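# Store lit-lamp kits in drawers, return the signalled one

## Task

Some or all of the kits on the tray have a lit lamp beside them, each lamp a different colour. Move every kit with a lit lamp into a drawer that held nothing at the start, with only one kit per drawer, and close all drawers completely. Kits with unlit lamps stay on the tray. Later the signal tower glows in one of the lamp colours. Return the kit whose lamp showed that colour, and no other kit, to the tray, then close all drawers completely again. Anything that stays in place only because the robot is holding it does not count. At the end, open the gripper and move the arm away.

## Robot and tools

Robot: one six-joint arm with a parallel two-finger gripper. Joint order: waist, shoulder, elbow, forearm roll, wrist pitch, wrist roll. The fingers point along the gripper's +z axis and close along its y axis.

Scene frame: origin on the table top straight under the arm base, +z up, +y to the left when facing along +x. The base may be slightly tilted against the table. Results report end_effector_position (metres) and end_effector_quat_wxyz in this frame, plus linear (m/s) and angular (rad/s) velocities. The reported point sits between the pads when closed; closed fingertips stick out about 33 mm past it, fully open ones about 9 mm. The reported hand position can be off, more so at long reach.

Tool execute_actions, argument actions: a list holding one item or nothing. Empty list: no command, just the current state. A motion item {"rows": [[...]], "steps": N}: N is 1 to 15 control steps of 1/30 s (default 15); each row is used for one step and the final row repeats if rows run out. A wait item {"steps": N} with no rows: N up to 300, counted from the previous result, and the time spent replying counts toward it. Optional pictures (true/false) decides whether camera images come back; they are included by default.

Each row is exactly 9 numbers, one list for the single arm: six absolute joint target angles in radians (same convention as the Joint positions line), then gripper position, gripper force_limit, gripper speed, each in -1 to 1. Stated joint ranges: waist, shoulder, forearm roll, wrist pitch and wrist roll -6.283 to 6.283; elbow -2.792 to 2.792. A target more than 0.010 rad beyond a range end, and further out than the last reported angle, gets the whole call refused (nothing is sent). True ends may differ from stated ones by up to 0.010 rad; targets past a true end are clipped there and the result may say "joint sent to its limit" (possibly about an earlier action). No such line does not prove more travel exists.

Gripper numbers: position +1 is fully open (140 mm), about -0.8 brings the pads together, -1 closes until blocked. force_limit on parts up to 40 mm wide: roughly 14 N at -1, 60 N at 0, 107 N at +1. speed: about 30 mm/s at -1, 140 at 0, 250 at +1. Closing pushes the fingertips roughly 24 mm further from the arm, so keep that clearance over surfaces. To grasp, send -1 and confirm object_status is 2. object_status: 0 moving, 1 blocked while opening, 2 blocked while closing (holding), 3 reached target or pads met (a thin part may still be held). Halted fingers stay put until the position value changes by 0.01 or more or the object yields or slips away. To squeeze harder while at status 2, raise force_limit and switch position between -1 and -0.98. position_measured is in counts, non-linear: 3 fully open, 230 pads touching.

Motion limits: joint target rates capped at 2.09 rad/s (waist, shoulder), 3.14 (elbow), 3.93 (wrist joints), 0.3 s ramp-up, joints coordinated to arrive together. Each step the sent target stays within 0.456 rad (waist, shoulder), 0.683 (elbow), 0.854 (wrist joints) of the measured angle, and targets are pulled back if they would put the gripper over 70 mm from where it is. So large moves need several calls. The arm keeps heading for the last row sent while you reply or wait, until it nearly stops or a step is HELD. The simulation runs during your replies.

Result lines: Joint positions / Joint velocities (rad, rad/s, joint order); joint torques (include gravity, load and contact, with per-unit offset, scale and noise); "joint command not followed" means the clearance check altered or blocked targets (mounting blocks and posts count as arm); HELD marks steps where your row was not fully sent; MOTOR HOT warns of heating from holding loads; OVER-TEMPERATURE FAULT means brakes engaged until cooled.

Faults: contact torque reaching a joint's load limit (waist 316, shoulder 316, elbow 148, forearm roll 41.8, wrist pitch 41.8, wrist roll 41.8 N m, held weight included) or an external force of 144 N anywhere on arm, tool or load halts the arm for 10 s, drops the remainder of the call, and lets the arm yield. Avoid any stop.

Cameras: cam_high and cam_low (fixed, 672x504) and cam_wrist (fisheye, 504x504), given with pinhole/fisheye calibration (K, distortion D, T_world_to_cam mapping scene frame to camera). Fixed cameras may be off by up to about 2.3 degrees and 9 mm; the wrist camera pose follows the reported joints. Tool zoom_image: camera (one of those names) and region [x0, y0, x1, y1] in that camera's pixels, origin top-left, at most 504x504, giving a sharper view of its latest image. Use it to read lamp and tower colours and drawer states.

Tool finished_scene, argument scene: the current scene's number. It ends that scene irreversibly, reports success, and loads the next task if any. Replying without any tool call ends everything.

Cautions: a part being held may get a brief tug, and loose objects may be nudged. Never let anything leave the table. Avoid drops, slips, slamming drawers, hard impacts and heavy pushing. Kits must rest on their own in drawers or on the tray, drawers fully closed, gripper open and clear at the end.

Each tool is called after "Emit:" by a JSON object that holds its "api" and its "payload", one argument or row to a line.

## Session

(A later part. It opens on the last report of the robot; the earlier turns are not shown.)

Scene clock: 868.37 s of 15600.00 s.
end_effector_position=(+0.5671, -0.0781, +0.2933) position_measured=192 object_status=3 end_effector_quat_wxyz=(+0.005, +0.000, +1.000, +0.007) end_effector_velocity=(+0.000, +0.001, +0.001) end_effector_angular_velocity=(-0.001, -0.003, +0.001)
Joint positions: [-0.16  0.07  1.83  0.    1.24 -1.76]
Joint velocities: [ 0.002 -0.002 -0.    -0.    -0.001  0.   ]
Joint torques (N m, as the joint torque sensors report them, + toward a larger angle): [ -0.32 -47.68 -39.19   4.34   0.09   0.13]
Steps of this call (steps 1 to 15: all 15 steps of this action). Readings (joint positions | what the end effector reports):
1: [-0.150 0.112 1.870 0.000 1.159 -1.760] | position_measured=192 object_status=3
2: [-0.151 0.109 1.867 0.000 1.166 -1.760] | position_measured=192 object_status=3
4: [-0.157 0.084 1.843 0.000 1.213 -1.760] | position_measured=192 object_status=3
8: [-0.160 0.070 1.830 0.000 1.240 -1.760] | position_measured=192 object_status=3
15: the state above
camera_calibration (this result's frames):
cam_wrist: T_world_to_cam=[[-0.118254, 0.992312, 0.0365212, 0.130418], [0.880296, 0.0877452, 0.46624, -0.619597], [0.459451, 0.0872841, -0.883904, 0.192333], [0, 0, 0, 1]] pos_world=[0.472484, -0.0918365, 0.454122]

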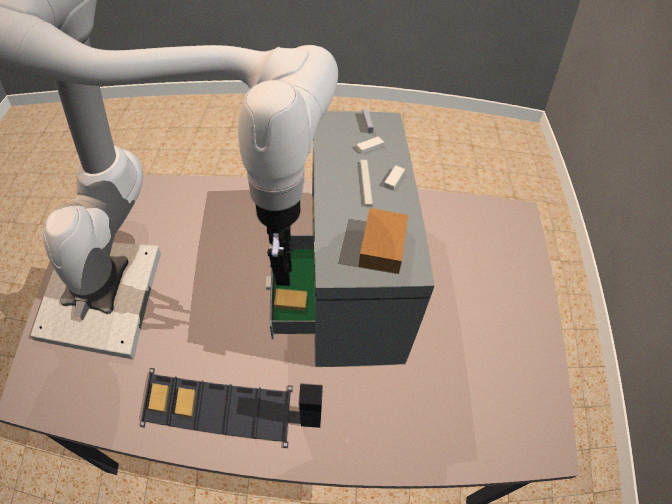

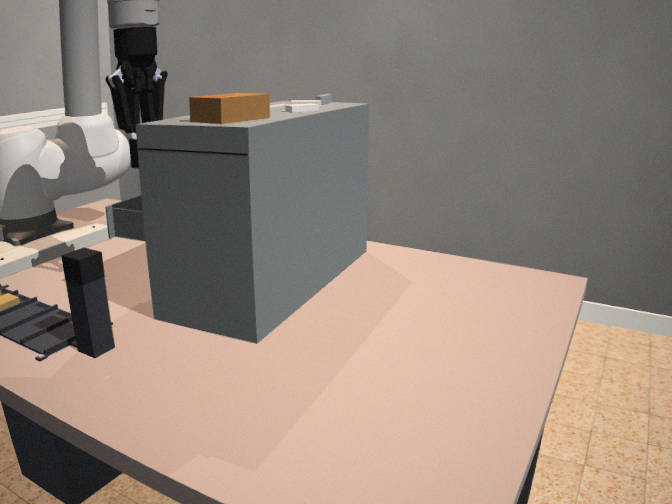

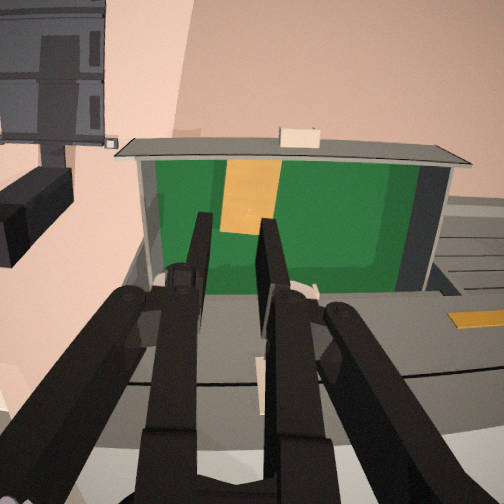

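Emit:
{"api": "execute_actions", "payload": {
  "actions": [
    {"rows":[[-0.2,-0.05,1.85,0,1.34,-1.76,0.1,-0.6,0],[-0.2,-0.05,1.85,0,1.34,-1.76,0.1,-0.6,0],[-0.2,-0.05,1.85,0,1.34,-1.76,0.1,-0.6,0],[-0.2,-0.05,1.85,0,1.34,-1.76,0.1,-0.6,0],[-0.2,-0.05,1.85,0,1.34,-1.76,0.1,-0.6,0],[-0.2,-0.05,1.85,0,1.34,-1.76,0.1,-0.6,0],[-0.2,-0.4,2.15,0,1.2,-0.8,0.1,-0.6,0]],"steps":15}
  ],
  "pictures": false
}}

Emit:
{"api": "execute_actions", "payload": {
  "actions": [
    {"rows":[[-0.2,-0.4,2.15,0,1.2,-0.8,0.1,-0.6,0],[-0.2,-0.4,2.15,0,1.2,-0.8,0.1,-0.6,0],[-0.2,-0.4,2.15,0,1.2,-0.8,0.1,-0.6,0],[-0.2,-0.4,2.15,0,1.2,-0.8,0.1,-0.6,0],[-0.2,-0.4,2.15,0,1.2,-0.8,0.1,-0.6,0],[-0.2,-0.4,2.15,0,1.2,-0.8,0.1,-0.6,0],[-0.3,-0.75,2.7,-0.2,-0.2,1.2,0.1,-0.6,0]],"steps":15}
  ],
  "pictures": false
}}

Emit:
{"api": "execute_actions", "payload": {
  "actions": [
    {"steps":25}
  ],
  "pictures": false
}}

Emit:
{"api": "execute_actions", "payload": {
  "actions": [
    {"rows":[[-0.225,-0.37,2.755,-0.4,-0.4,1.87,0.2,-0.6,0]],"steps":15}
  ],
  "pictures": false
}}

Emit:
{"api": "execute_actions", "payload": {
  "actions": [
    {"steps":12}
  ]
}}

Scene clock: 876.30 s of 15600.00 s.
end_effector_position=(+0.4348, -0.0706, +0.3544) position_measured=117 object_status=0 end_effector_quat_wxyz=(+0.056, +0.230, +0.972, +0.008) end_effector_velocity=(-0.334, +0.074, -0.073) end_effector_angular_velocity=(+0.198, -0.427, -2.596)
Joint positions: [-0.197 -0.234  1.994 -0.     1.274 -1.334]
Joint velocities: [-0.01  -0.805  0.751 -0.    -0.36   2.596]
Joint torques (N m, as the joint torque sensors report them, + toward a larger angle): [ -1.84 -20.03 -39.19   4.39  -0.19   0.15]
Steps of this call (steps 1 to 15: the robot went on to your last target; steps 16 to 90: nothing new was sent; then 4.43 s passed at rest; steps 91 to 105: all 15 steps of this action). Readings (joint positions | what the end effector reports):
91: [-0.160 0.070 1.830 -0.000 1.240 -1.760] | position_measured=192 object_status=0
92: [-0.161 0.066 1.831 -0.000 1.243 -1.760] | position_measured=189 object_status=0
94: [-0.171 0.037 1.836 -0.000 1.268 -1.760] | position_measured=174 object_status=0
98: [-0.197 -0.050 1.851 -0.000 1.332 -1.753] | position_measured=144 object_status=0
105: the state above

Scene clock: 876.80 s of 15600.00 s.
end_effector_position=(+0.3538, -0.0935, +0.2642) position_measured=117 object_status=3 end_effector_quat_wxyz=(+0.256, +0.667, +0.692, +0.104) end_effector_velocity=(+0.173, -0.208, -0.151) end_effector_angular_velocity=(+0.479, -3.265, -2.777)
Joint positions: [-0.25  -0.591  2.443 -0.103  0.737 -0.266]
Joint velocities: [-0.303 -0.957  1.555 -0.585 -3.431  3.454]
Joint torques (N m, as the joint torque sensors report them, + toward a larger angle): [ -2.17  17.53 -47.68   4.8   -2.46   0.15]
Steps of this call (steps 1 to 15: all 15 steps of this action). Readings (joint positions | what the end effector reports):
1: [-0.198 -0.261 2.020 -0.000 1.262 -1.246] | position_measured=117 object_status=0
2: [-0.198 -0.288 2.045 -0.000 1.250 -1.158] | position_measured=117 object_status=3
4: [-0.199 -0.339 2.093 -0.000 1.227 -0.996] | position_measured=117 object_status=3
8: [-0.201 -0.400 2.151 -0.002 1.195 -0.801] | position_measured=117 object_status=3
15: the state above

Scene clock: 877.63 s of 15600.00 s.
end_effector_position=(+0.4134, -0.0972, +0.3729) position_measured=117 object_status=3 end_effector_quat_wxyz=(+0.258, +0.761, +0.098, +0.586) end_effector_velocity=(+0.000, +0.000, +0.000) end_effector_angular_velocity=(-0.000, -0.001, +0.000)
Joint positions: [-0.3  -0.75  2.7  -0.2  -0.2   1.2 ]
Joint velocities: [ 0.     0.    -0.     0.    -0.002  0.   ]
Joint torques (N m, as the joint torque sensors report them, + toward a larger angle): [ -2.31  27.15 -40.52   4.23  -2.45   0.04]
Steps of this call (steps 1 to 25: the robot went on to your last target). Readings (joint positions | what the end effector reports):
1: [-0.259 -0.622 2.493 -0.121 0.616 -0.145] | position_measured=117 object_status=3
2: [-0.268 -0.648 2.536 -0.138 0.498 -0.027] | position_measured=117 object_status=3
4: [-0.279 -0.684 2.595 -0.160 0.302 0.168] | position_measured=117 object_status=3
8: [-0.290 -0.717 2.647 -0.180 0.055 0.570] | position_measured=117 object_status=3
25: the state above

Scene clock: 878.13 s of 15600.00 s.
end_effector_position=(+0.4609, -0.0401, +0.2269) position_measured=104 object_status=3 end_effector_quat_wxyz=(+0.030, +0.838, -0.032, +0.544) end_effector_velocity=(+0.022, +0.104, -0.204) end_effector_angular_velocity=(+0.748, +0.262, +0.003)
Joint positions: [-0.229 -0.39   2.752 -0.389 -0.389  1.835]
Joint velocities: [ 0.096  0.485  0.07  -0.253 -0.252  0.851]
Joint torques (N m, as the joint torque sensors report them, + toward a larger angle): [  2.41 -13.29 -33.     3.97  -2.57   0.2 ]
Steps of this call (steps 1 to 15: all 15 steps of this action). Readings (joint positions | what the end effector reports):
1: [-0.300 -0.750 2.700 -0.200 -0.200 1.200] | position_measured=117 object_status=0
2: [-0.300 -0.746 2.700 -0.202 -0.202 1.207] | position_measured=114 object_status=0
4: [-0.294 -0.717 2.705 -0.218 -0.218 1.259] | position_measured=104 object_status=0
8: [-0.269 -0.590 2.723 -0.284 -0.284 1.481] | position_measured=104 object_status=0
15: the state above

Scene clock: 878.53 s of 15600.00 s.
end_effector_position=(+0.4617, -0.0357, +0.2187) position_measured=104 object_status=3 end_effector_quat_wxyz=(+0.017, +0.841, -0.041, +0.539) end_effector_velocity=(+0.000, -0.000, +0.001) end_effector_angular_velocity=(-0.000, -0.003, +0.000)
Joint positions: [-0.225 -0.37   2.755 -0.4   -0.4    1.87 ]
Joint velocities: [-0.    -0.001  0.     0.    -0.002 -0.   ]
Joint torques (N m, as the joint torque sensors report them, + toward a larger angle): [ -2.12   6.02 -29.88   3.13  -2.18   0.14]
Steps of this call (steps 1 to 12: the robot went on to your last target). Readings (joint positions | what the end effector reports):
1: [-0.226 -0.377 2.754 -0.396 -0.396 1.857] | position_measured=104 object_status=3
2: [-0.225 -0.371 2.755 -0.399 -0.399 1.867] | position_measured=104 object_status=3
4: [-0.225 -0.370 2.755 -0.400 -0.400 1.870] | position_measured=104 object_status=3
8: [-0.225 -0.370 2.755 -0.400 -0.400 1.870] | position_measured=104 object_status=3
12: the state above
camera_calibration (this result's frames):
cam_wrist: T_world_to_cam=[[-0.0572997, -0.993106, 0.102262, -0.034803], [-0.789003, -0.0177148, -0.614134, 0.507462], [0.611711, -0.115874, -0.782549, 0.0713572], [0, 0, 0, 1]] pos_world=[0.354745, -0.017305, 0.371049]

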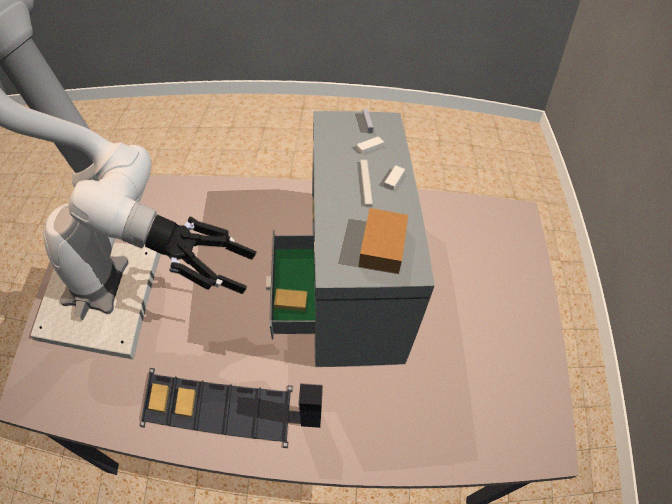

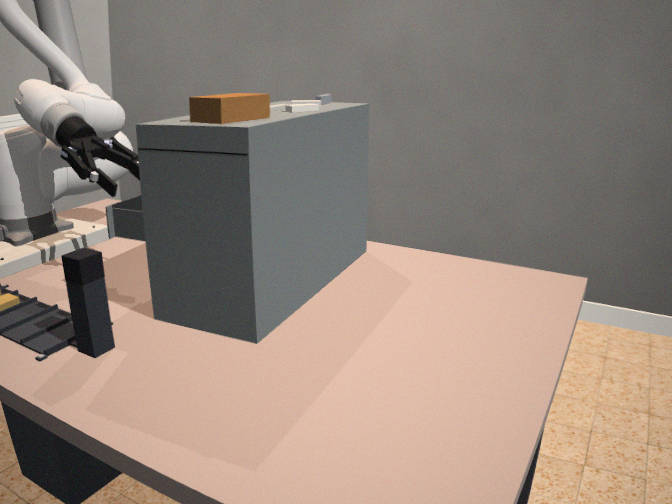

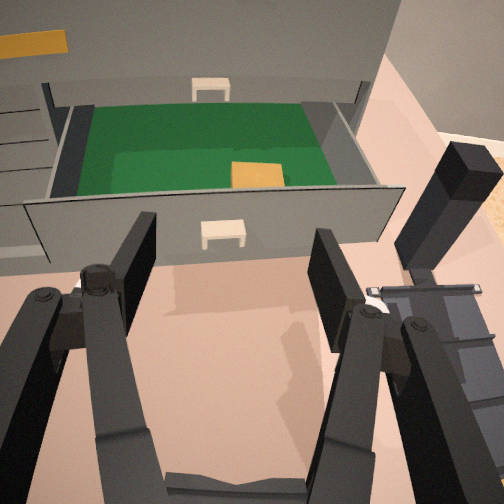

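Emit:
{"api": "execute_actions", "payload": {
  "actions": [
    {"rows":[[-0.207,-0.25,2.76,-0.33,-0.51,1.825,0.2,-0.6,0],[-0.207,-0.25,2.76,-0.33,-0.51,1.825,0.2,-0.6,0],[-0.207,-0.25,2.76,-0.33,-0.51,1.825,0.2,-0.6,0],[-0.207,-0.25,2.76,-0.33,-0.51,1.825,0.2,-0.6,0],[-0.207,-0.25,2.76,-0.33,-0.51,1.825,0.2,-0.6,0],[-0.198,-0.18,2.762,-0.29,-0.58,1.8,0.2,-0.6,0],[-0.198,-0.18,2.762,-0.29,-0.58,1.8,0.2,-0.6,0],[-0.198,-0.18,2.762,-0.29,-0.58,1.8,0.2,-0.6,0],[-0.198,-0.18,2.762,-0.29,-0.58,1.8,0.2,-0.6,0],[-0.189,-0.131,2.763,-0.257,-0.625,1.78,0.2,-0.6,0]],"steps":15}
  ],
  "pictures": false
}}

Emit:
{"api": "execute_actions", "payload": {
  "actions": [
    {"rows":[[-0.189,-0.131,2.763,-0.257,-0.625,1.78,-1,-0.6,0]],"steps":15}
  ],
  "pictures": false
}}

Emit:
{"api": "execute_actions", "payload": {
  "actions": [
    {"steps":12}
  ],
  "pictures": false
}}

Scene clock: 884.70 s of 15600.00 s.
end_effector_position=(+0.4929, -0.0260, +0.1716) position_measured=104 object_status=3 end_effector_quat_wxyz=(-0.011, +0.842, -0.057, +0.536) end_effector_velocity=(+0.005, +0.001, -0.009) end_effector_angular_velocity=(+0.009, -0.002, -0.003)
Joint positions: [-0.189 -0.132  2.763 -0.258 -0.624  1.78 ]
Joint velocities: [ 0.011  0.047  0.002  0.033 -0.047 -0.02 ]
Joint torques (N m, as the joint torque sensors report them, + toward a larger angle): [  2.45 -26.26 -20.42   1.93  -2.85   0.12]
Steps of this call (steps 1 to 30: the robot went on to your last target; steps 31 to 90: nothing new was sent; then 2.67 s passed at rest; steps 91 to 105: all 15 steps of this action). Readings (joint positions | what the end effector reports):
91: [-0.225 -0.370 2.755 -0.400 -0.400 1.870] | position_measured=104 object_status=3
92: [-0.224 -0.366 2.755 -0.399 -0.404 1.869] | position_measured=104 object_status=3
94: [-0.220 -0.337 2.756 -0.381 -0.431 1.858] | position_measured=104 object_status=3
98: [-0.205 -0.235 2.760 -0.322 -0.526 1.820] | position_measured=104 object_status=3
105: the state above

Scene clock: 885.20 s of 15600.00 s.
end_effector_position=(+0.4931, -0.0261, +0.1715) position_measured=181 object_status=0 end_effector_quat_wxyz=(-0.011, +0.842, -0.057, +0.536) end_effector_velocity=(-0.000, +0.001, -0.000) end_effector_angular_velocity=(-0.004, +0.002, +0.007)
Joint positions: [-0.189 -0.131  2.763 -0.256 -0.625  1.78 ]
Joint velocities: [-0.001  0.     0.    -0.01   0.     0.   ]
Joint torques (N m, as the joint torque sensors report them, + toward a larger angle): [ 38.93 -11.69 -10.89 -14.24  -5.91  -0.44]
Steps of this call (steps 1 to 15: all 15 steps of this action). Readings (joint positions | what the end effector reports):
1: [-0.189 -0.131 2.763 -0.257 -0.625 1.780] | position_measured=104 object_status=0
2: [-0.189 -0.131 2.763 -0.257 -0.625 1.780] | position_measured=106 object_status=0
4: [-0.189 -0.131 2.763 -0.257 -0.625 1.780] | position_measured=122 object_status=0
8: [-0.189 -0.131 2.763 -0.257 -0.625 1.780] | position_measured=152 object_status=0
15: the state above

Scene clock: 885.60 s of 15600.00 s.
end_effector_position=(+0.4931, -0.0260, +0.1715) position_measured=181 object_status=2 end_effector_quat_wxyz=(-0.011, +0.842, -0.057, +0.536) end_effector_velocity=(+0.000, -0.001, +0.000) end_effector_angular_velocity=(-0.001, -0.001, -0.000)
Joint positions: [-0.189 -0.131  2.763 -0.257 -0.625  1.78 ]
Joint velocities: [-0.002  0.     0.    -0.001 -0.002 -0.001]
Joint torques (N m, as the joint torque sensors report them, + toward a larger angle): [ 40.16 -11.55  -9.44 -15.23  -5.61  -0.49]
Steps of this call (steps 1 to 12: the robot went on to your last target). Readings (joint positions | what the end effector reports):
1: [-0.189 -0.131 2.763 -0.256 -0.625 1.780] | position_measured=181 object_status=0
2: [-0.189 -0.131 2.763 -0.257 -0.625 1.780] | position_measured=181 object_status=2
4: [-0.189 -0.131 2.763 -0.257 -0.625 1.780] | position_measured=181 object_status=2
8: [-0.189 -0.131 2.763 -0.257 -0.625 1.780] | position_measured=181 object_status=2
12: the state above

Emit:
{"api": "execute_actions", "payload": {
  "actions": [
    {"rows":[[-0.193,-0.131,2.763,-0.257,-0.625,1.78,-0.99,-0.6,0],[-0.193,-0.131,2.763,-0.257,-0.625,1.78,-0.99,-0.6,0],[-0.193,-0.131,2.763,-0.257,-0.625,1.78,-0.99,-0.6,0],[-0.193,-0.131,2.763,-0.257,-0.625,1.78,-0.99,-0.6,0],[-0.197,-0.131,2.763,-0.257,-0.625,1.78,-0.99,-0.6,0]],"steps":15}
  ],
  "pictures": false
}}

Scene clock: 889.80 s of 15600.00 s.
end_effector_position=(+0.4928, -0.0298, +0.1714) position_measured=190 object_status=2 end_effector_quat_wxyz=(-0.009, +0.842, -0.060, +0.536) end_effector_velocity=(-0.000, -0.000, +0.000) end_effector_angular_velocity=(-0.000, -0.001, -0.001)
Joint positions: [-0.197 -0.131  2.763 -0.257 -0.625  1.78 ]
Joint velocities: [-0.001 -0.     0.     0.    -0.001 -0.   ]
Joint torques (N m, as the joint torque sensors report them, + toward a larger angle): [ 24.31 -10.74 -12.74  -8.16  -4.14  -0.21]
Steps of this call (steps 1 to 15: the robot went on to your last target; steps 16 to 90: nothing new was sent; then 0.70 s passed at rest; steps 91 to 105: all 15 steps of this action). Readings (joint positions | what the end effector reports):
91: [-0.189 -0.131 2.763 -0.257 -0.625 1.780] | position_measured=181 object_status=0
92: [-0.191 -0.131 2.763 -0.257 -0.625 1.780] | position_measured=181 object_status=0
94: [-0.193 -0.131 2.763 -0.257 -0.625 1.780] | position_measured=184 object_status=0
98: [-0.197 -0.131 2.763 -0.257 -0.625 1.780] | position_measured=190 object_status=0
105: the state above

Emit:
{"api": "execute_actions", "payload": {
  "actions": [
    {"rows":[[-0.201,-0.131,2.763,-0.257,-0.625,1.78,-0.99,-0.6,0],[-0.201,-0.131,2.763,-0.257,-0.625,1.78,-0.99,-0.6,0],[-0.201,-0.131,2.763,-0.257,-0.625,1.78,-0.99,-0.6,0],[-0.192,-0.116,2.752,-0.245,-0.628,1.767,-0.99,-0.6,0],[-0.192,-0.116,2.752,-0.245,-0.628,1.767,-0.99,-0.6,0],[-0.192,-0.116,2.752,-0.245,-0.628,1.767,-0.99,-0.6,0],[-0.184,-0.102,2.742,-0.234,-0.631,1.755,-0.99,-0.6,0],[-0.184,-0.102,2.742,-0.234,-0.631,1.755,-0.99,-0.6,0],[-0.184,-0.102,2.742,-0.234,-0.631,1.755,-0.99,-0.6,0],[-0.175,-0.088,2.732,-0.222,-0.634,1.742,-0.99,-0.6,0],[-0.175,-0.088,2.732,-0.222,-0.634,1.742,-0.99,-0.6,0],[-0.175,-0.088,2.732,-0.222,-0.634,1.742,-0.99,-0.6,0],[-0.167,-0.072,2.715,-0.21,-0.63,1.729,-0.99,-0.6,0]],"steps":15}
  ],
  "pictures": false
}}

Emit:
{"api": "execute_actions", "payload": {
  "actions": [
    {"rows":[[-0.158,-0.055,2.698,-0.198,-0.63,1.716,-0.99,-0.6,0],[-0.158,-0.055,2.698,-0.198,-0.63,1.716,-0.99,-0.6,0],[-0.158,-0.055,2.698,-0.198,-0.63,1.716,-0.99,-0.6,0],[-0.148,-0.037,2.681,-0.186,-0.63,1.703,-0.99,-0.6,0],[-0.148,-0.037,2.681,-0.186,-0.63,1.703,-0.99,-0.6,0],[-0.148,-0.037,2.681,-0.186,-0.63,1.703,-0.99,-0.6,0],[-0.138,-0.02,2.665,-0.175,-0.63,1.69,-0.99,-0.6,0],[-0.138,-0.02,2.665,-0.175,-0.63,1.69,-0.99,-0.6,0],[-0.138,-0.02,2.665,-0.175,-0.63,1.69,-0.99,-0.6,0],[-0.125,0.002,2.643,-0.152,-0.633,1.665,-0.99,-0.6,0],[-0.125,0.002,2.643,-0.152,-0.633,1.665,-0.99,-0.6,0],[-0.125,0.002,2.643,-0.152,-0.633,1.665,-0.99,-0.6,0],[-0.113,0.024,2.621,-0.13,-0.635,1.64,-0.99,-0.6,0]],"steps":15}
  ],
  "pictures": false
}}

Emit:
{"api": "execute_actions", "payload": {
  "actions": [
    {"rows":[[-0.113,0.024,2.621,-0.13,-0.635,1.64,-0.99,-0.6,0],[-0.113,0.024,2.621,-0.13,-0.635,1.64,-0.99,-0.6,0],[-0.113,0.024,2.621,-0.13,-0.635,1.64,-0.99,-0.6,0],[-0.105,0.038,2.609,-0.118,-0.636,1.627,-0.99,-0.6,0],[-0.105,0.038,2.609,-0.118,-0.636,1.627,-0.99,-0.6,0],[-0.105,0.038,2.609,-0.118,-0.636,1.627,-0.99,-0.6,0],[-0.105,0.038,2.609,-0.118,-0.636,1.627,-0.99,-0.6,0],[-0.098,0.051,2.598,-0.106,-0.637,1.614,-0.99,-0.6,0]],"steps":15}
  ]
}}

Scene clock: 904.33 s of 15600.00 s.
end_effector_position=(+0.5194, -0.0297, +0.1715) position_measured=190 object_status=2 end_effector_quat_wxyz=(-0.004, +0.843, -0.050, +0.535) end_effector_velocity=(+0.114, -0.003, +0.006) end_effector_angular_velocity=(-0.074, +0.030, +0.039)
Joint positions: [-0.17  -0.078  2.721 -0.215 -0.632  1.734]
Joint velocities: [ 0.089  0.18  -0.197  0.12   0.05  -0.141]
Joint torques (N m, as the joint torque sensors report them, + toward a larger angle): [ -3.37 -19.12 -22.01   3.74  -2.48  -0.18]
Steps of this call (steps 1 to 15: the robot went on to your last target; steps 16 to 90: nothing new was sent; then 11.03 s passed at rest; steps 91 to 105: all 15 steps of this action). Readings (joint positions | what the end effector reports):
91: [-0.197 -0.131 2.763 -0.257 -0.625 1.780] | position_measured=190 object_status=2
92: [-0.199 -0.131 2.763 -0.257 -0.625 1.780] | position_measured=190 object_status=2
94: [-0.200 -0.131 2.763 -0.257 -0.625 1.780] | position_measured=190 object_status=2
98: [-0.190 -0.113 2.750 -0.243 -0.629 1.764] | position_measured=190 object_status=2
105: the state above

Scene clock: 904.83 s of 15600.00 s.
end_effector_position=(+0.5761, -0.0255, +0.1746) position_measured=190 object_status=2 end_effector_quat_wxyz=(+0.007, +0.843, -0.031, +0.537) end_effector_velocity=(+0.170, +0.007, +0.029) end_effector_angular_velocity=(-0.140, -0.071, +0.046)
Joint positions: [-0.118  0.015  2.631 -0.14  -0.634  1.651]
Joint velocities: [ 0.133  0.241 -0.263  0.232 -0.046 -0.271]
Joint torques (N m, as the joint torque sensors report them, + toward a larger angle): [-21.02 -52.01 -51.74   9.73 -16.56   0.99]
Steps of this call (steps 1 to 15: all 15 steps of this action). Readings (joint positions | what the end effector reports):
1: [-0.168 -0.074 2.717 -0.212 -0.631 1.730] | position_measured=190 object_status=2
2: [-0.165 -0.069 2.712 -0.208 -0.630 1.726] | position_measured=190 object_status=2
4: [-0.159 -0.057 2.700 -0.200 -0.630 1.718] | position_measured=190 object_status=2
8: [-0.146 -0.034 2.678 -0.184 -0.630 1.700] | position_measured=190 object_status=2
15: the state above

Scene clock: 905.33 s of 15600.00 s.
end_effector_position=(+0.5969, -0.0231, +0.1736) position_measured=190 object_status=2 end_effector_quat_wxyz=(+0.012, +0.843, -0.024, +0.538) end_effector_velocity=(-0.000, +0.000, -0.001) end_effector_angular_velocity=(-0.001, +0.003, +0.001)
Joint positions: [-0.098  0.051  2.598 -0.106 -0.637  1.614]
Joint velocities: [ 0.     0.001  0.     0.     0.002 -0.002]
Joint torques (N m, as the joint torque sensors report them, + toward a larger angle): [-15.   -22.39 -21.48   7.51   0.17   0.36]
Steps of this call (steps 1 to 15: all 15 steps of this action). Readings (joint positions | what the end effector reports):
1: [-0.115 0.021 2.624 -0.134 -0.635 1.644] | position_measured=190 object_status=2
2: [-0.113 0.023 2.622 -0.131 -0.635 1.641] | position_measured=190 object_status=2
4: [-0.113 0.024 2.621 -0.130 -0.635 1.640] | position_measured=190 object_status=2
8: [-0.105 0.038 2.609 -0.118 -0.636 1.627] | position_measured=190 object_status=2
15: the state above
camera_calibration (this result's frames):
cam_wrist: T_world_to_cam=[[-0.0234708, -0.993323, 0.112952, -0.0320284], [-0.791098, -0.0506249, -0.609591, 0.586355], [0.611239, -0.103664, -0.784627, -0.0442607], [0, 0, 0, 1]] pos_world=[0.490167, -0.0067186, 0.326327]

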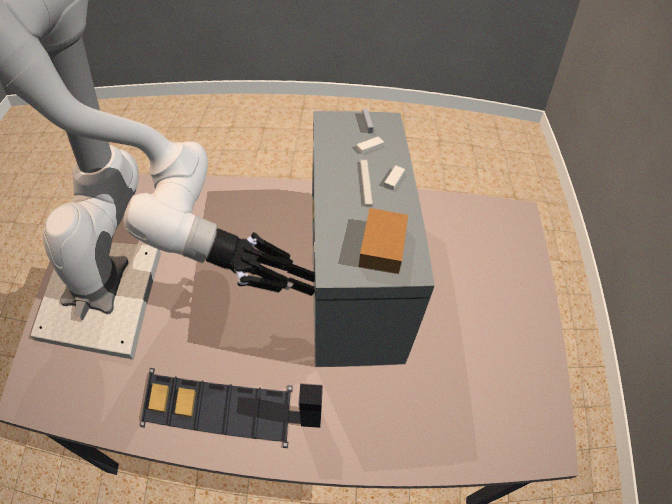

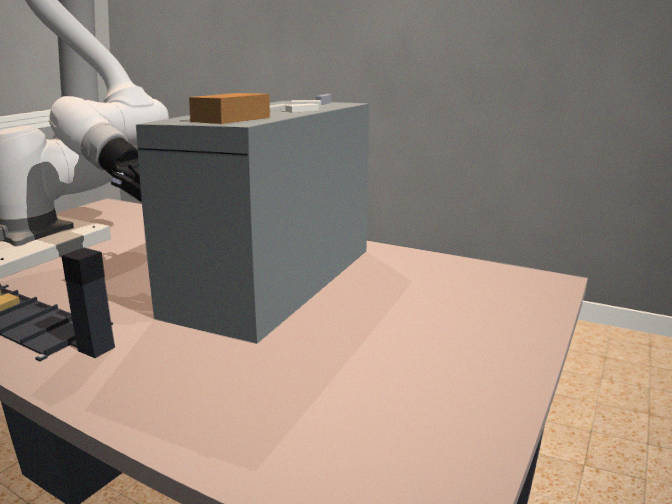

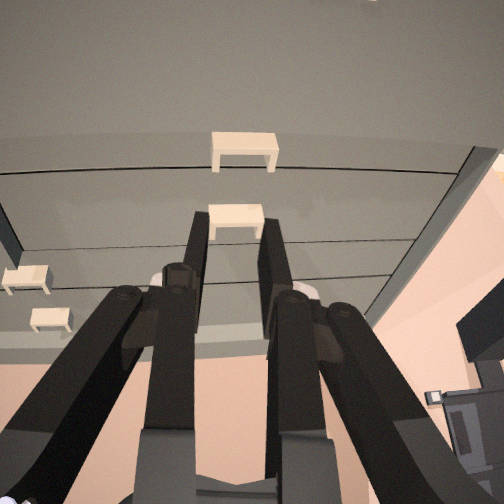

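Push 5 mm further, in small steps.

Emit:
{"api": "execute_actions", "payload": {
  "actions": [
    {"rows":[[-0.098,0.054,2.595,-0.104,-0.637,1.612,-0.99,-0.6,0],[-0.098,0.054,2.595,-0.104,-0.637,1.612,-0.99,-0.6,0],[-0.098,0.054,2.595,-0.104,-0.637,1.612,-0.99,-0.6,0],[-0.098,0.054,2.595,-0.104,-0.637,1.612,-0.99,-0.6,0],[-0.097,0.057,2.592,-0.101,-0.637,1.609,-0.99,-0.6,0],[-0.097,0.057,2.592,-0.101,-0.637,1.609,-0.99,-0.6,0],[-0.097,0.057,2.592,-0.101,-0.637,1.609,-0.99,-0.6,0],[-0.097,0.057,2.592,-0.101,-0.637,1.609,-0.99,-0.6,0],[-0.096,0.059,2.59,-0.099,-0.637,1.607,-0.99,-0.6,0]],"steps":15}
  ],
  "pictures": false
}}

Emit:
{"api": "execute_actions", "payload": {
  "actions": [
    {"rows":[[-0.097,0.055,2.594,-0.103,-0.637,1.611,0.2,-0.6,0]],"steps":15}
  ],
  "pictures": false
}}

Emit:
{"api": "execute_actions", "payload": {
  "actions": [
    {"rows":[[-0.125,0.002,2.643,-0.152,-0.633,1.665,0.2,-0.6,0],[-0.125,0.002,2.643,-0.152,-0.633,1.665,0.2,-0.6,0],[-0.125,0.002,2.643,-0.152,-0.633,1.665,0.2,-0.6,0],[-0.125,0.002,2.643,-0.152,-0.633,1.665,0.2,-0.6,0],[-0.125,0.002,2.643,-0.152,-0.633,1.665,0.2,-0.6,0],[-0.19,-0.2,2.74,-0.29,-0.53,1.8,0.2,-0.6,0]],"steps":15}
  ]
}}

Scene clock: 912.43 s of 15600.00 s.
end_effector_position=(+0.6016, -0.0238, +0.1731) position_measured=190 object_status=2 end_effector_quat_wxyz=(+0.014, +0.843, -0.023, +0.537) end_effector_velocity=(+0.001, -0.000, -0.000) end_effector_angular_velocity=(+0.001, +0.000, -0.001)
Joint positions: [-0.096  0.059  2.59  -0.099 -0.637  1.607]
Joint velocities: [ 0.     0.001 -0.001  0.001  0.     0.001]
Joint torques (N m, as the joint torque sensors report them, + toward a larger angle): [-36.91 -11.78 -35.92  15.56   1.6    0.74]
Steps of this call (steps 1 to 15: the robot went on to your last target; steps 16 to 198: nothing new was sent; steps 199 to 213: all 15 steps of this action). Readings (joint positions | what the end effector reports):
199: [-0.098 0.051 2.598 -0.106 -0.637 1.614] | position_measured=190 object_status=2
200: [-0.098 0.052 2.597 -0.106 -0.637 1.613] | position_measured=190 object_status=2
202: [-0.098 0.054 2.596 -0.105 -0.637 1.612] | position_measured=190 object_status=2
206: [-0.097 0.057 2.593 -0.102 -0.637 1.609] | position_measured=190 object_status=2
213: the state above

Scene clock: 912.93 s of 15600.00 s.
end_effector_position=(+0.5993, -0.0234, +0.1733) position_measured=104 object_status=0 end_effector_quat_wxyz=(+0.013, +0.843, -0.023, +0.537) end_effector_velocity=(+0.000, +0.000, +0.000) end_effector_angular_velocity=(+0.001, -0.001, -0.000)
Joint positions: [-0.097  0.055  2.594 -0.103 -0.637  1.611]
Joint velocities: [ 0.001 -0.    -0.     0.    -0.001  0.001]
Joint torques (N m, as the joint torque sensors report them, + toward a larger angle): [ -1.32 -28.09 -22.18   2.16  -2.32   0.02]
Steps of this call (steps 1 to 15: all 15 steps of this action). Readings (joint positions | what the end effector reports):
1: [-0.096 0.059 2.590 -0.099 -0.637 1.607] | position_measured=190 object_status=0
2: [-0.096 0.058 2.591 -0.099 -0.637 1.608] | position_measured=190 object_status=0
4: [-0.097 0.056 2.593 -0.101 -0.637 1.610] | position_measured=172 object_status=0
8: [-0.097 0.055 2.594 -0.103 -0.637 1.611] | position_measured=142 object_status=0
15: the state above

Scene clock: 913.43 s of 15600.00 s.
end_effector_position=(+0.4952, -0.0282, +0.1896) position_measured=104 object_status=3 end_effector_quat_wxyz=(-0.004, +0.844, -0.049, +0.534) end_effector_velocity=(-0.087, -0.003, +0.007) end_effector_angular_velocity=(+0.022, +0.015, -0.031)
Joint positions: [-0.188 -0.195  2.738 -0.286 -0.533  1.797]
Joint velocities: [-0.075 -0.239  0.109 -0.161  0.132  0.157]
Joint torques (N m, as the joint torque sensors report them, + toward a larger angle): [ -4.8   17.97 -32.71   3.76  -2.65   0.05]
Steps of this call (steps 1 to 15: all 15 steps of this action). Readings (joint positions | what the end effector reports):
1: [-0.097 0.055 2.594 -0.103 -0.637 1.611] | position_measured=104 object_status=0
2: [-0.099 0.051 2.597 -0.107 -0.637 1.615] | position_measured=104 object_status=0
4: [-0.113 0.024 2.623 -0.132 -0.635 1.643] | position_measured=104 object_status=3
8: [-0.132 -0.017 2.653 -0.165 -0.625 1.678] | position_measured=104 object_status=3
15: the state above
camera_calibration (this result's frames):
cam_wrist: T_world_to_cam=[[-0.04791, -0.997126, 0.058685, -0.018951], [-0.795845, 0.00260299, -0.605494, 0.518486], [0.603602, -0.0757134, -0.793683, 0.0362277], [0, 0, 0, 1]] pos_world=[0.389859, -0.0175032, 0.343806]

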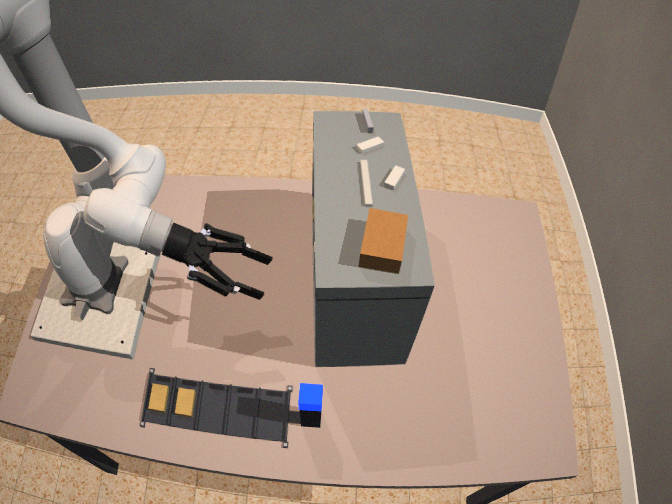

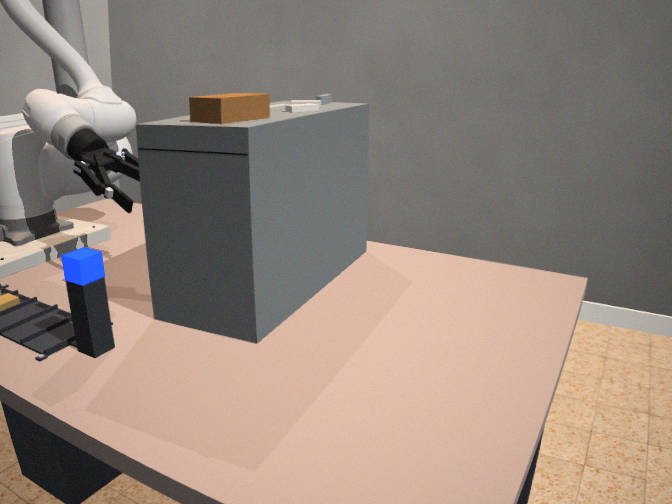

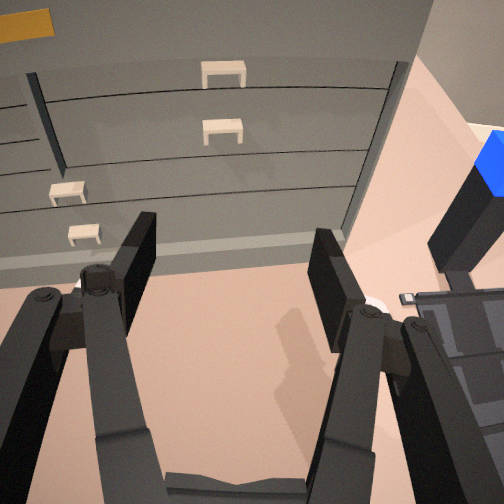

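Emit:
{"api": "execute_actions", "payload": {
  "actions": [
    {"rows":[[-0.17,-0.226,2.688,-0.274,-0.461,1.78,0.1,-0.6,0],[-0.17,-0.226,2.688,-0.274,-0.461,1.78,0.1,-0.6,0],[-0.17,-0.226,2.688,-0.274,-0.461,1.78,0.1,-0.6,0],[-0.17,-0.226,2.688,-0.274,-0.461,1.78,0.1,-0.6,0],[-0.135,-0.14,2.63,-0.217,-0.485,1.735,0.1,-0.6,0],[-0.135,-0.14,2.63,-0.217,-0.485,1.735,0.1,-0.6,0],[-0.135,-0.14,2.63,-0.217,-0.485,1.735,0.1,-0.6,0],[-0.135,-0.14,2.63,-0.217,-0.485,1.735,0.1,-0.6,0],[-0.135,-0.14,2.63,-0.217,-0.485,1.735,0.1,-0.6,0],[-0.122,-0.108,2.606,-0.187,-0.49,1.707,0.1,-0.6,0],[-0.122,-0.108,2.606,-0.187,-0.49,1.707,0.1,-0.6,0],[-0.11,-0.08,2.584,-0.16,-0.493,1.68,0.1,-0.6,0],[-0.11,-0.08,2.584,-0.16,-0.493,1.68,0.1,-0.6,0],[-0.097,-0.053,2.561,-0.135,-0.496,1.654,0.1,-0.6,0]],"steps":15}
  ],
  "pictures": false
}}

Emit:
{"api": "execute_actions", "payload": {
  "actions": [
    {"rows":[[-0.097,-0.053,2.561,-0.135,-0.496,1.654,0.1,-0.6,0],[-0.097,-0.053,2.561,-0.135,-0.496,1.654,0.1,-0.6,0],[-0.097,-0.053,2.561,-0.135,-0.496,1.654,0.1,-0.6,0],[-0.097,-0.053,2.561,-0.135,-0.496,1.654,-1,-0.6,0]],"steps":15}
  ],
  "pictures": false
}}

Emit:
{"api": "execute_actions", "payload": {
  "actions": [
    {"steps":15}
  ],
  "pictures": false
}}

Scene clock: 921.47 s of 15600.00 s.
end_effector_position=(+0.5818, -0.0249, +0.2154) position_measured=117 object_status=3 end_effector_quat_wxyz=(+0.007, +0.843, -0.030, +0.537) end_effector_velocity=(+0.226, +0.023, -0.007) end_effector_angular_velocity=(-0.124, +0.020, +0.055)
Joint positions: [-0.111 -0.084  2.587 -0.164 -0.492  1.684]
Joint velocities: [ 0.197  0.431 -0.348  0.402 -0.048 -0.412]
Joint torques (N m, as the joint torque sensors report them, + toward a larger angle): [ -3.98 -14.09 -29.7    3.02  -2.45   0.11]
Steps of this call (steps 1 to 15: the robot went on to your last target; steps 16 to 90: nothing new was sent; then 4.53 s passed at rest; steps 91 to 105: all 15 steps of this action). Readings (joint positions | what the end effector reports):
91: [-0.190 -0.200 2.740 -0.290 -0.530 1.800] | position_measured=104 object_status=0
92: [-0.188 -0.203 2.735 -0.289 -0.522 1.798] | position_measured=106 object_status=0
94: [-0.176 -0.219 2.702 -0.279 -0.480 1.786] | position_measured=117 object_status=0
98: [-0.154 -0.199 2.659 -0.249 -0.472 1.760] | position_measured=117 object_status=0
105: the state above

Scene clock: 921.97 s of 15600.00 s.
end_effector_position=(+0.5985, -0.0229, +0.2150) position_measured=190 object_status=0 end_effector_quat_wxyz=(+0.010, +0.843, -0.025, +0.537) end_effector_velocity=(-0.000, +0.001, -0.000) end_effector_angular_velocity=(+0.000, +0.001, +0.001)
Joint positions: [-0.097 -0.053  2.561 -0.135 -0.496  1.654]
Joint velocities: [ 0.001  0.     0.    -0.     0.001  0.   ]
Joint torques (N m, as the joint torque sensors report them, + toward a larger angle): [-12.5  -18.84 -27.91   6.41  -1.2    0.38]
Steps of this call (steps 1 to 15: all 15 steps of this action). Readings (joint positions | what the end effector reports):
1: [-0.105 -0.070 2.575 -0.151 -0.494 1.670] | position_measured=117 object_status=3
2: [-0.100 -0.060 2.566 -0.141 -0.495 1.661] | position_measured=117 object_status=3
4: [-0.097 -0.054 2.561 -0.136 -0.496 1.655] | position_measured=117 object_status=0
8: [-0.097 -0.053 2.561 -0.135 -0.496 1.654] | position_measured=142 object_status=0
15: the state above

Scene clock: 922.47 s of 15600.00 s.
end_effector_position=(+0.5985, -0.0229, +0.2150) position_measured=190 object_status=2 end_effector_quat_wxyz=(+0.010, +0.843, -0.025, +0.537) end_effector_velocity=(+0.000, +0.000, -0.000) end_effector_angular_velocity=(-0.000, +0.000, +0.001)
Joint positions: [-0.097 -0.053  2.561 -0.135 -0.496  1.654]
Joint velocities: [ 0.001  0.    -0.    -0.    -0.    -0.   ]
Joint torques (N m, as the joint torque sensors report them, + toward a larger angle): [-13.28 -20.07 -28.23   6.53  -1.27   0.39]
Steps of this call (steps 1 to 15: the robot went on to your last target). Readings (joint positions | what the end effector reports):
1: [-0.097 -0.053 2.561 -0.135 -0.496 1.654] | position_measured=190 object_status=0
2: [-0.097 -0.053 2.561 -0.135 -0.496 1.654] | position_measured=190 object_status=0
4: [-0.097 -0.053 2.561 -0.135 -0.496 1.654] | position_measured=190 object_status=0
8: [-0.097 -0.053 2.561 -0.135 -0.496 1.654] | position_measured=190 object_status=2
15: the state above
The arm was judged still, so your last target was given up. Only a new action makes it travel on or press farther. Fingers that are still opening or closing keep moving.

Emit:
{"api": "execute_actions", "payload": {
  "actions": [
    {"rows":[[-0.109,-0.08,2.584,-0.16,-0.493,1.68,-1,-0.6,0],[-0.109,-0.08,2.584,-0.16,-0.493,1.68,-1,-0.6,0],[-0.109,-0.08,2.584,-0.16,-0.493,1.68,-1,-0.6,0],[-0.109,-0.08,2.584,-0.16,-0.493,1.68,-1,-0.6,0],[-0.122,-0.108,2.606,-0.187,-0.49,1.707,-1,-0.6,0],[-0.122,-0.108,2.606,-0.187,-0.49,1.707,-1,-0.6,0],[-0.122,-0.108,2.606,-0.187,-0.49,1.707,-1,-0.6,0],[-0.122,-0.108,2.606,-0.187,-0.49,1.707,-1,-0.6,0],[-0.136,-0.14,2.63,-0.217,-0.485,1.735,-1,-0.6,0],[-0.136,-0.14,2.63,-0.217,-0.485,1.735,-1,-0.6,0],[-0.136,-0.14,2.63,-0.217,-0.485,1.735,-1,-0.6,0],[-0.136,-0.14,2.63,-0.217,-0.485,1.735,-1,-0.6,0],[-0.146,-0.161,2.645,-0.231,-0.479,1.746,-1,-0.6,0]],"steps":15}
  ],
  "pictures": false
}}

Emit:
{"api": "execute_actions", "payload": {
  "actions": [
    {"rows":[[-0.155,-0.183,2.659,-0.245,-0.473,1.757,-1,-0.6,0],[-0.155,-0.183,2.659,-0.245,-0.473,1.757,-1,-0.6,0],[-0.155,-0.183,2.659,-0.245,-0.473,1.757,-1,-0.6,0],[-0.165,-0.204,2.674,-0.26,-0.467,1.769,-1,-0.6,0],[-0.165,-0.204,2.674,-0.26,-0.467,1.769,-1,-0.6,0],[-0.165,-0.204,2.674,-0.26,-0.467,1.769,-1,-0.6,0],[-0.174,-0.226,2.688,-0.274,-0.461,1.78,-1,-0.6,0],[-0.174,-0.226,2.688,-0.274,-0.461,1.78,-1,-0.6,0],[-0.174,-0.226,2.688,-0.274,-0.461,1.78,-1,-0.6,0],[-0.185,-0.252,2.702,-0.298,-0.451,1.798,-1,-0.6,0],[-0.185,-0.252,2.702,-0.298,-0.451,1.798,-1,-0.6,0],[-0.185,-0.252,2.702,-0.298,-0.451,1.798,-1,-0.6,0],[-0.196,-0.278,2.715,-0.322,-0.441,1.815,-1,-0.6,0]],"steps":15}
  ],
  "pictures": false
}}

Emit:
{"api": "execute_actions", "payload": {
  "actions": [
    {"steps":8}
  ]
}}

Scene clock: 934.07 s of 15600.00 s.
end_effector_position=(+0.5474, -0.0279, +0.2159) position_measured=190 object_status=2 end_effector_quat_wxyz=(+0.004, +0.842, -0.036, +0.538) end_effector_velocity=(-0.119, -0.018, -0.005) end_effector_angular_velocity=(+0.000, +0.010, -0.040)
Joint positions: [-0.142 -0.152  2.639 -0.225 -0.482  1.741]
Joint velocities: [-0.107 -0.238  0.176 -0.157  0.062  0.117]
Joint torques (N m, as the joint torque sensors report them, + toward a larger angle): [-14.98 -28.55 -44.32   8.34  -9.63   0.74]
Steps of this call (steps 1 to 90: nothing new was sent; then 8.10 s passed at rest; steps 91 to 105: all 15 steps of this action). Readings (joint positions | what the end effector reports):
91: [-0.097 -0.053 2.561 -0.135 -0.496 1.654] | position_measured=190 object_status=2
92: [-0.099 -0.056 2.564 -0.138 -0.496 1.658] | position_measured=190 object_status=2
94: [-0.107 -0.075 2.580 -0.155 -0.494 1.675] | position_measured=190 object_status=2
98: [-0.119 -0.103 2.602 -0.182 -0.490 1.702] | position_measured=190 object_status=2
105: the state above

Scene clock: 934.57 s of 15600.00 s.
end_effector_position=(+0.4976, -0.0344, +0.2162) position_measured=190 object_status=2 end_effector_quat_wxyz=(+0.009, +0.842, -0.043, +0.538) end_effector_velocity=(-0.111, -0.009, +0.003) end_effector_angular_velocity=(-0.029, -0.002, -0.020)
Joint positions: [-0.191 -0.266  2.709 -0.311 -0.445  1.807]
Joint velocities: [-0.118 -0.286  0.15  -0.258  0.108  0.183]
Joint torques (N m, as the joint torque sensors report them, + toward a larger angle): [-50.75 -13.73 -61.79  20.3   -5.93   1.67]
Steps of this call (steps 1 to 15: all 15 steps of this action). Readings (joint positions | what the end effector reports):
1: [-0.145 -0.158 2.643 -0.229 -0.480 1.744] | position_measured=190 object_status=2
2: [-0.147 -0.165 2.647 -0.234 -0.478 1.748] | position_measured=190 object_status=2
4: [-0.153 -0.180 2.657 -0.243 -0.474 1.755] | position_measured=190 object_status=2
8: [-0.166 -0.208 2.676 -0.263 -0.466 1.771] | position_measured=190 object_status=2
15: the state above

Scene clock: 934.83 s of 15600.00 s.
end_effector_position=(+0.4932, -0.0349, +0.2166) position_measured=190 object_status=2 end_effector_quat_wxyz=(+0.010, +0.842, -0.043, +0.538) end_effector_velocity=(+0.000, +0.000, +0.001) end_effector_angular_velocity=(-0.000, -0.001, +0.001)
Joint positions: [-0.196 -0.278  2.715 -0.322 -0.441  1.815]
Joint velocities: [ 0.001 -0.001 -0.    -0.    -0.     0.   ]
Joint torques (N m, as the joint torque sensors report them, + toward a larger angle): [-50.7  -18.05 -67.91  20.43  -8.74   1.67]
Steps of this call (steps 1 to 8: the robot went on to your last target). Readings (joint positions | what the end effector reports):
1: [-0.194 -0.274 2.713 -0.318 -0.443 1.812] | position_measured=190 object_status=2
2: [-0.195 -0.277 2.715 -0.321 -0.441 1.814] | position_measured=190 object_status=2
4: [-0.196 -0.278 2.715 -0.322 -0.441 1.815] | position_measured=190 object_status=2
8: the state above
camera_calibration (this result's frames):
cam_wrist: T_world_to_cam=[[-0.0529759, -0.994725, 0.0878415, -0.0310779], [-0.790412, -0.0119897, -0.612458, 0.531546], [0.610281, -0.101877, -0.785607, 0.0523923], [0, 0, 0, 1]] pos_world=[0.38652, -0.0192033, 0.369439]

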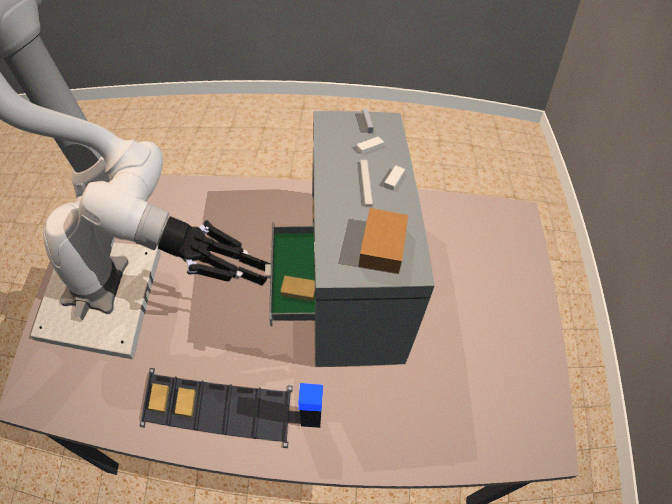

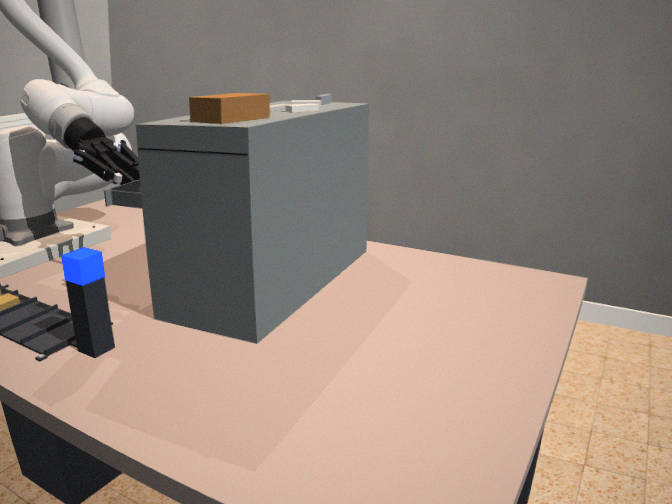

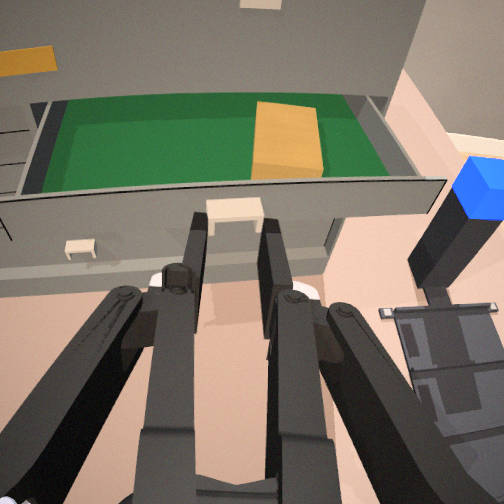

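Emit:
{"api": "execute_actions", "payload": {
  "actions": [
    {"rows":[[-0.191,-0.278,2.715,-0.322,-0.441,1.815,-0.99,-0.6,0],[-0.191,-0.278,2.715,-0.322,-0.441,1.815,-0.99,-0.6,0],[-0.191,-0.278,2.715,-0.322,-0.441,1.815,-0.99,-0.6,0],[-0.196,-0.291,2.722,-0.334,-0.436,1.824,-0.99,-0.6,0],[-0.196,-0.291,2.722,-0.334,-0.436,1.824,-0.99,-0.6,0],[-0.196,-0.291,2.722,-0.334,-0.436,1.824,-0.99,-0.6,0],[-0.196,-0.291,2.722,-0.334,-0.436,1.824,-0.99,-0.6,0],[-0.201,-0.304,2.729,-0.346,-0.431,1.833,-0.99,-0.6,0],[-0.201,-0.304,2.729,-0.346,-0.431,1.833,-0.99,-0.6,0],[-0.201,-0.304,2.729,-0.346,-0.431,1.833,-0.99,-0.6,0],[-0.201,-0.304,2.729,-0.346,-0.431,1.833,-0.99,-0.6,0],[-0.206,-0.317,2.735,-0.358,-0.426,1.842,-0.99,-0.6,0]],"steps":15}
  ]
}}

Scene clock: 942.63 s of 15600.00 s.
end_effector_position=(+0.4790, -0.0331, +0.2166) position_measured=190 object_status=2 end_effector_quat_wxyz=(+0.010, +0.842, -0.041, +0.538) end_effector_velocity=(-0.017, -0.002, +0.001) end_effector_angular_velocity=(-0.007, -0.004, -0.006)
Joint positions: [-0.206 -0.316  2.734 -0.357 -0.426  1.841]
Joint velocities: [-0.021 -0.049  0.023 -0.043  0.017  0.031]
Joint torques (N m, as the joint torque sensors report them, + toward a larger angle): [ -4.39   1.29 -46.11   4.22  -9.84   0.15]
Steps of this call (steps 1 to 30: the robot went on to your last target; steps 31 to 219: nothing new was sent; steps 220 to 234: all 15 steps of this action). Readings (joint positions | what the end effector reports):
220: [-0.196 -0.278 2.715 -0.322 -0.441 1.815] | position_measured=190 object_status=0
221: [-0.195 -0.278 2.715 -0.322 -0.441 1.815] | position_measured=190 object_status=0
223: [-0.192 -0.278 2.715 -0.322 -0.441 1.815] | position_measured=190 object_status=0
227: [-0.196 -0.291 2.721 -0.333 -0.436 1.824] | position_measured=190 object_status=2
234: the state above
camera_calibration (this result's frames):
cam_wrist: T_world_to_cam=[[-0.0507116, -0.994557, 0.0910159, -0.0318067], [-0.790095, -0.0157917, -0.61278, 0.520141], [0.610883, -0.102986, -0.784994, 0.0607974], [0, 0, 0, 1]] pos_world=[0.372208, -0.0171584, 0.369353]

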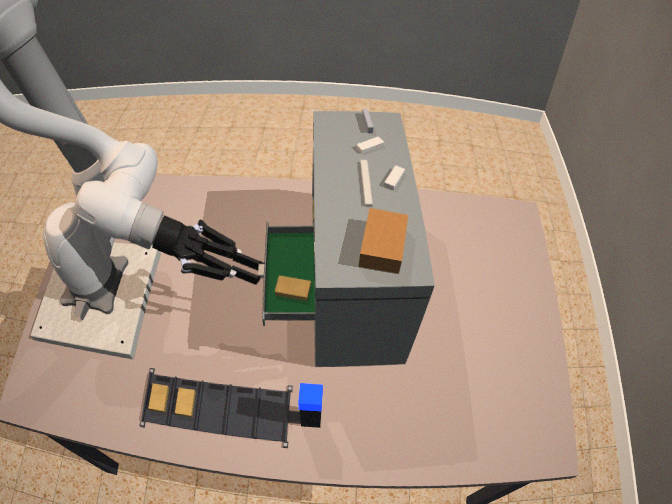

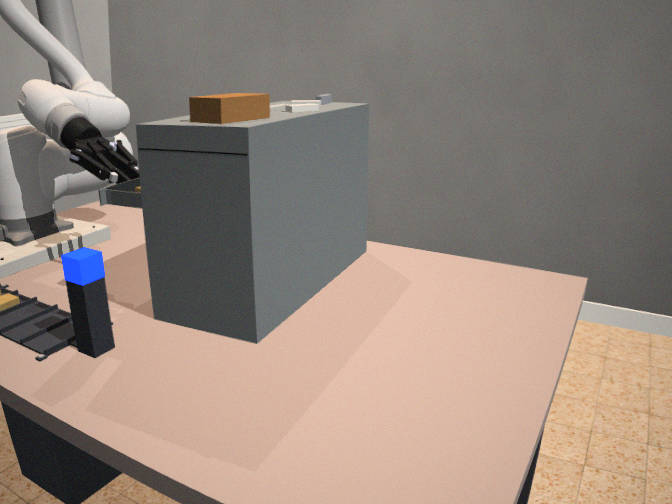

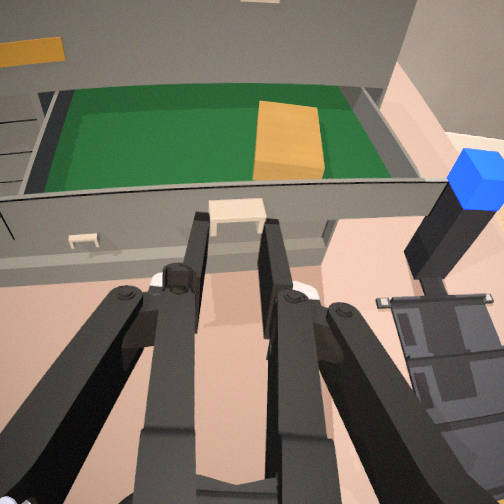

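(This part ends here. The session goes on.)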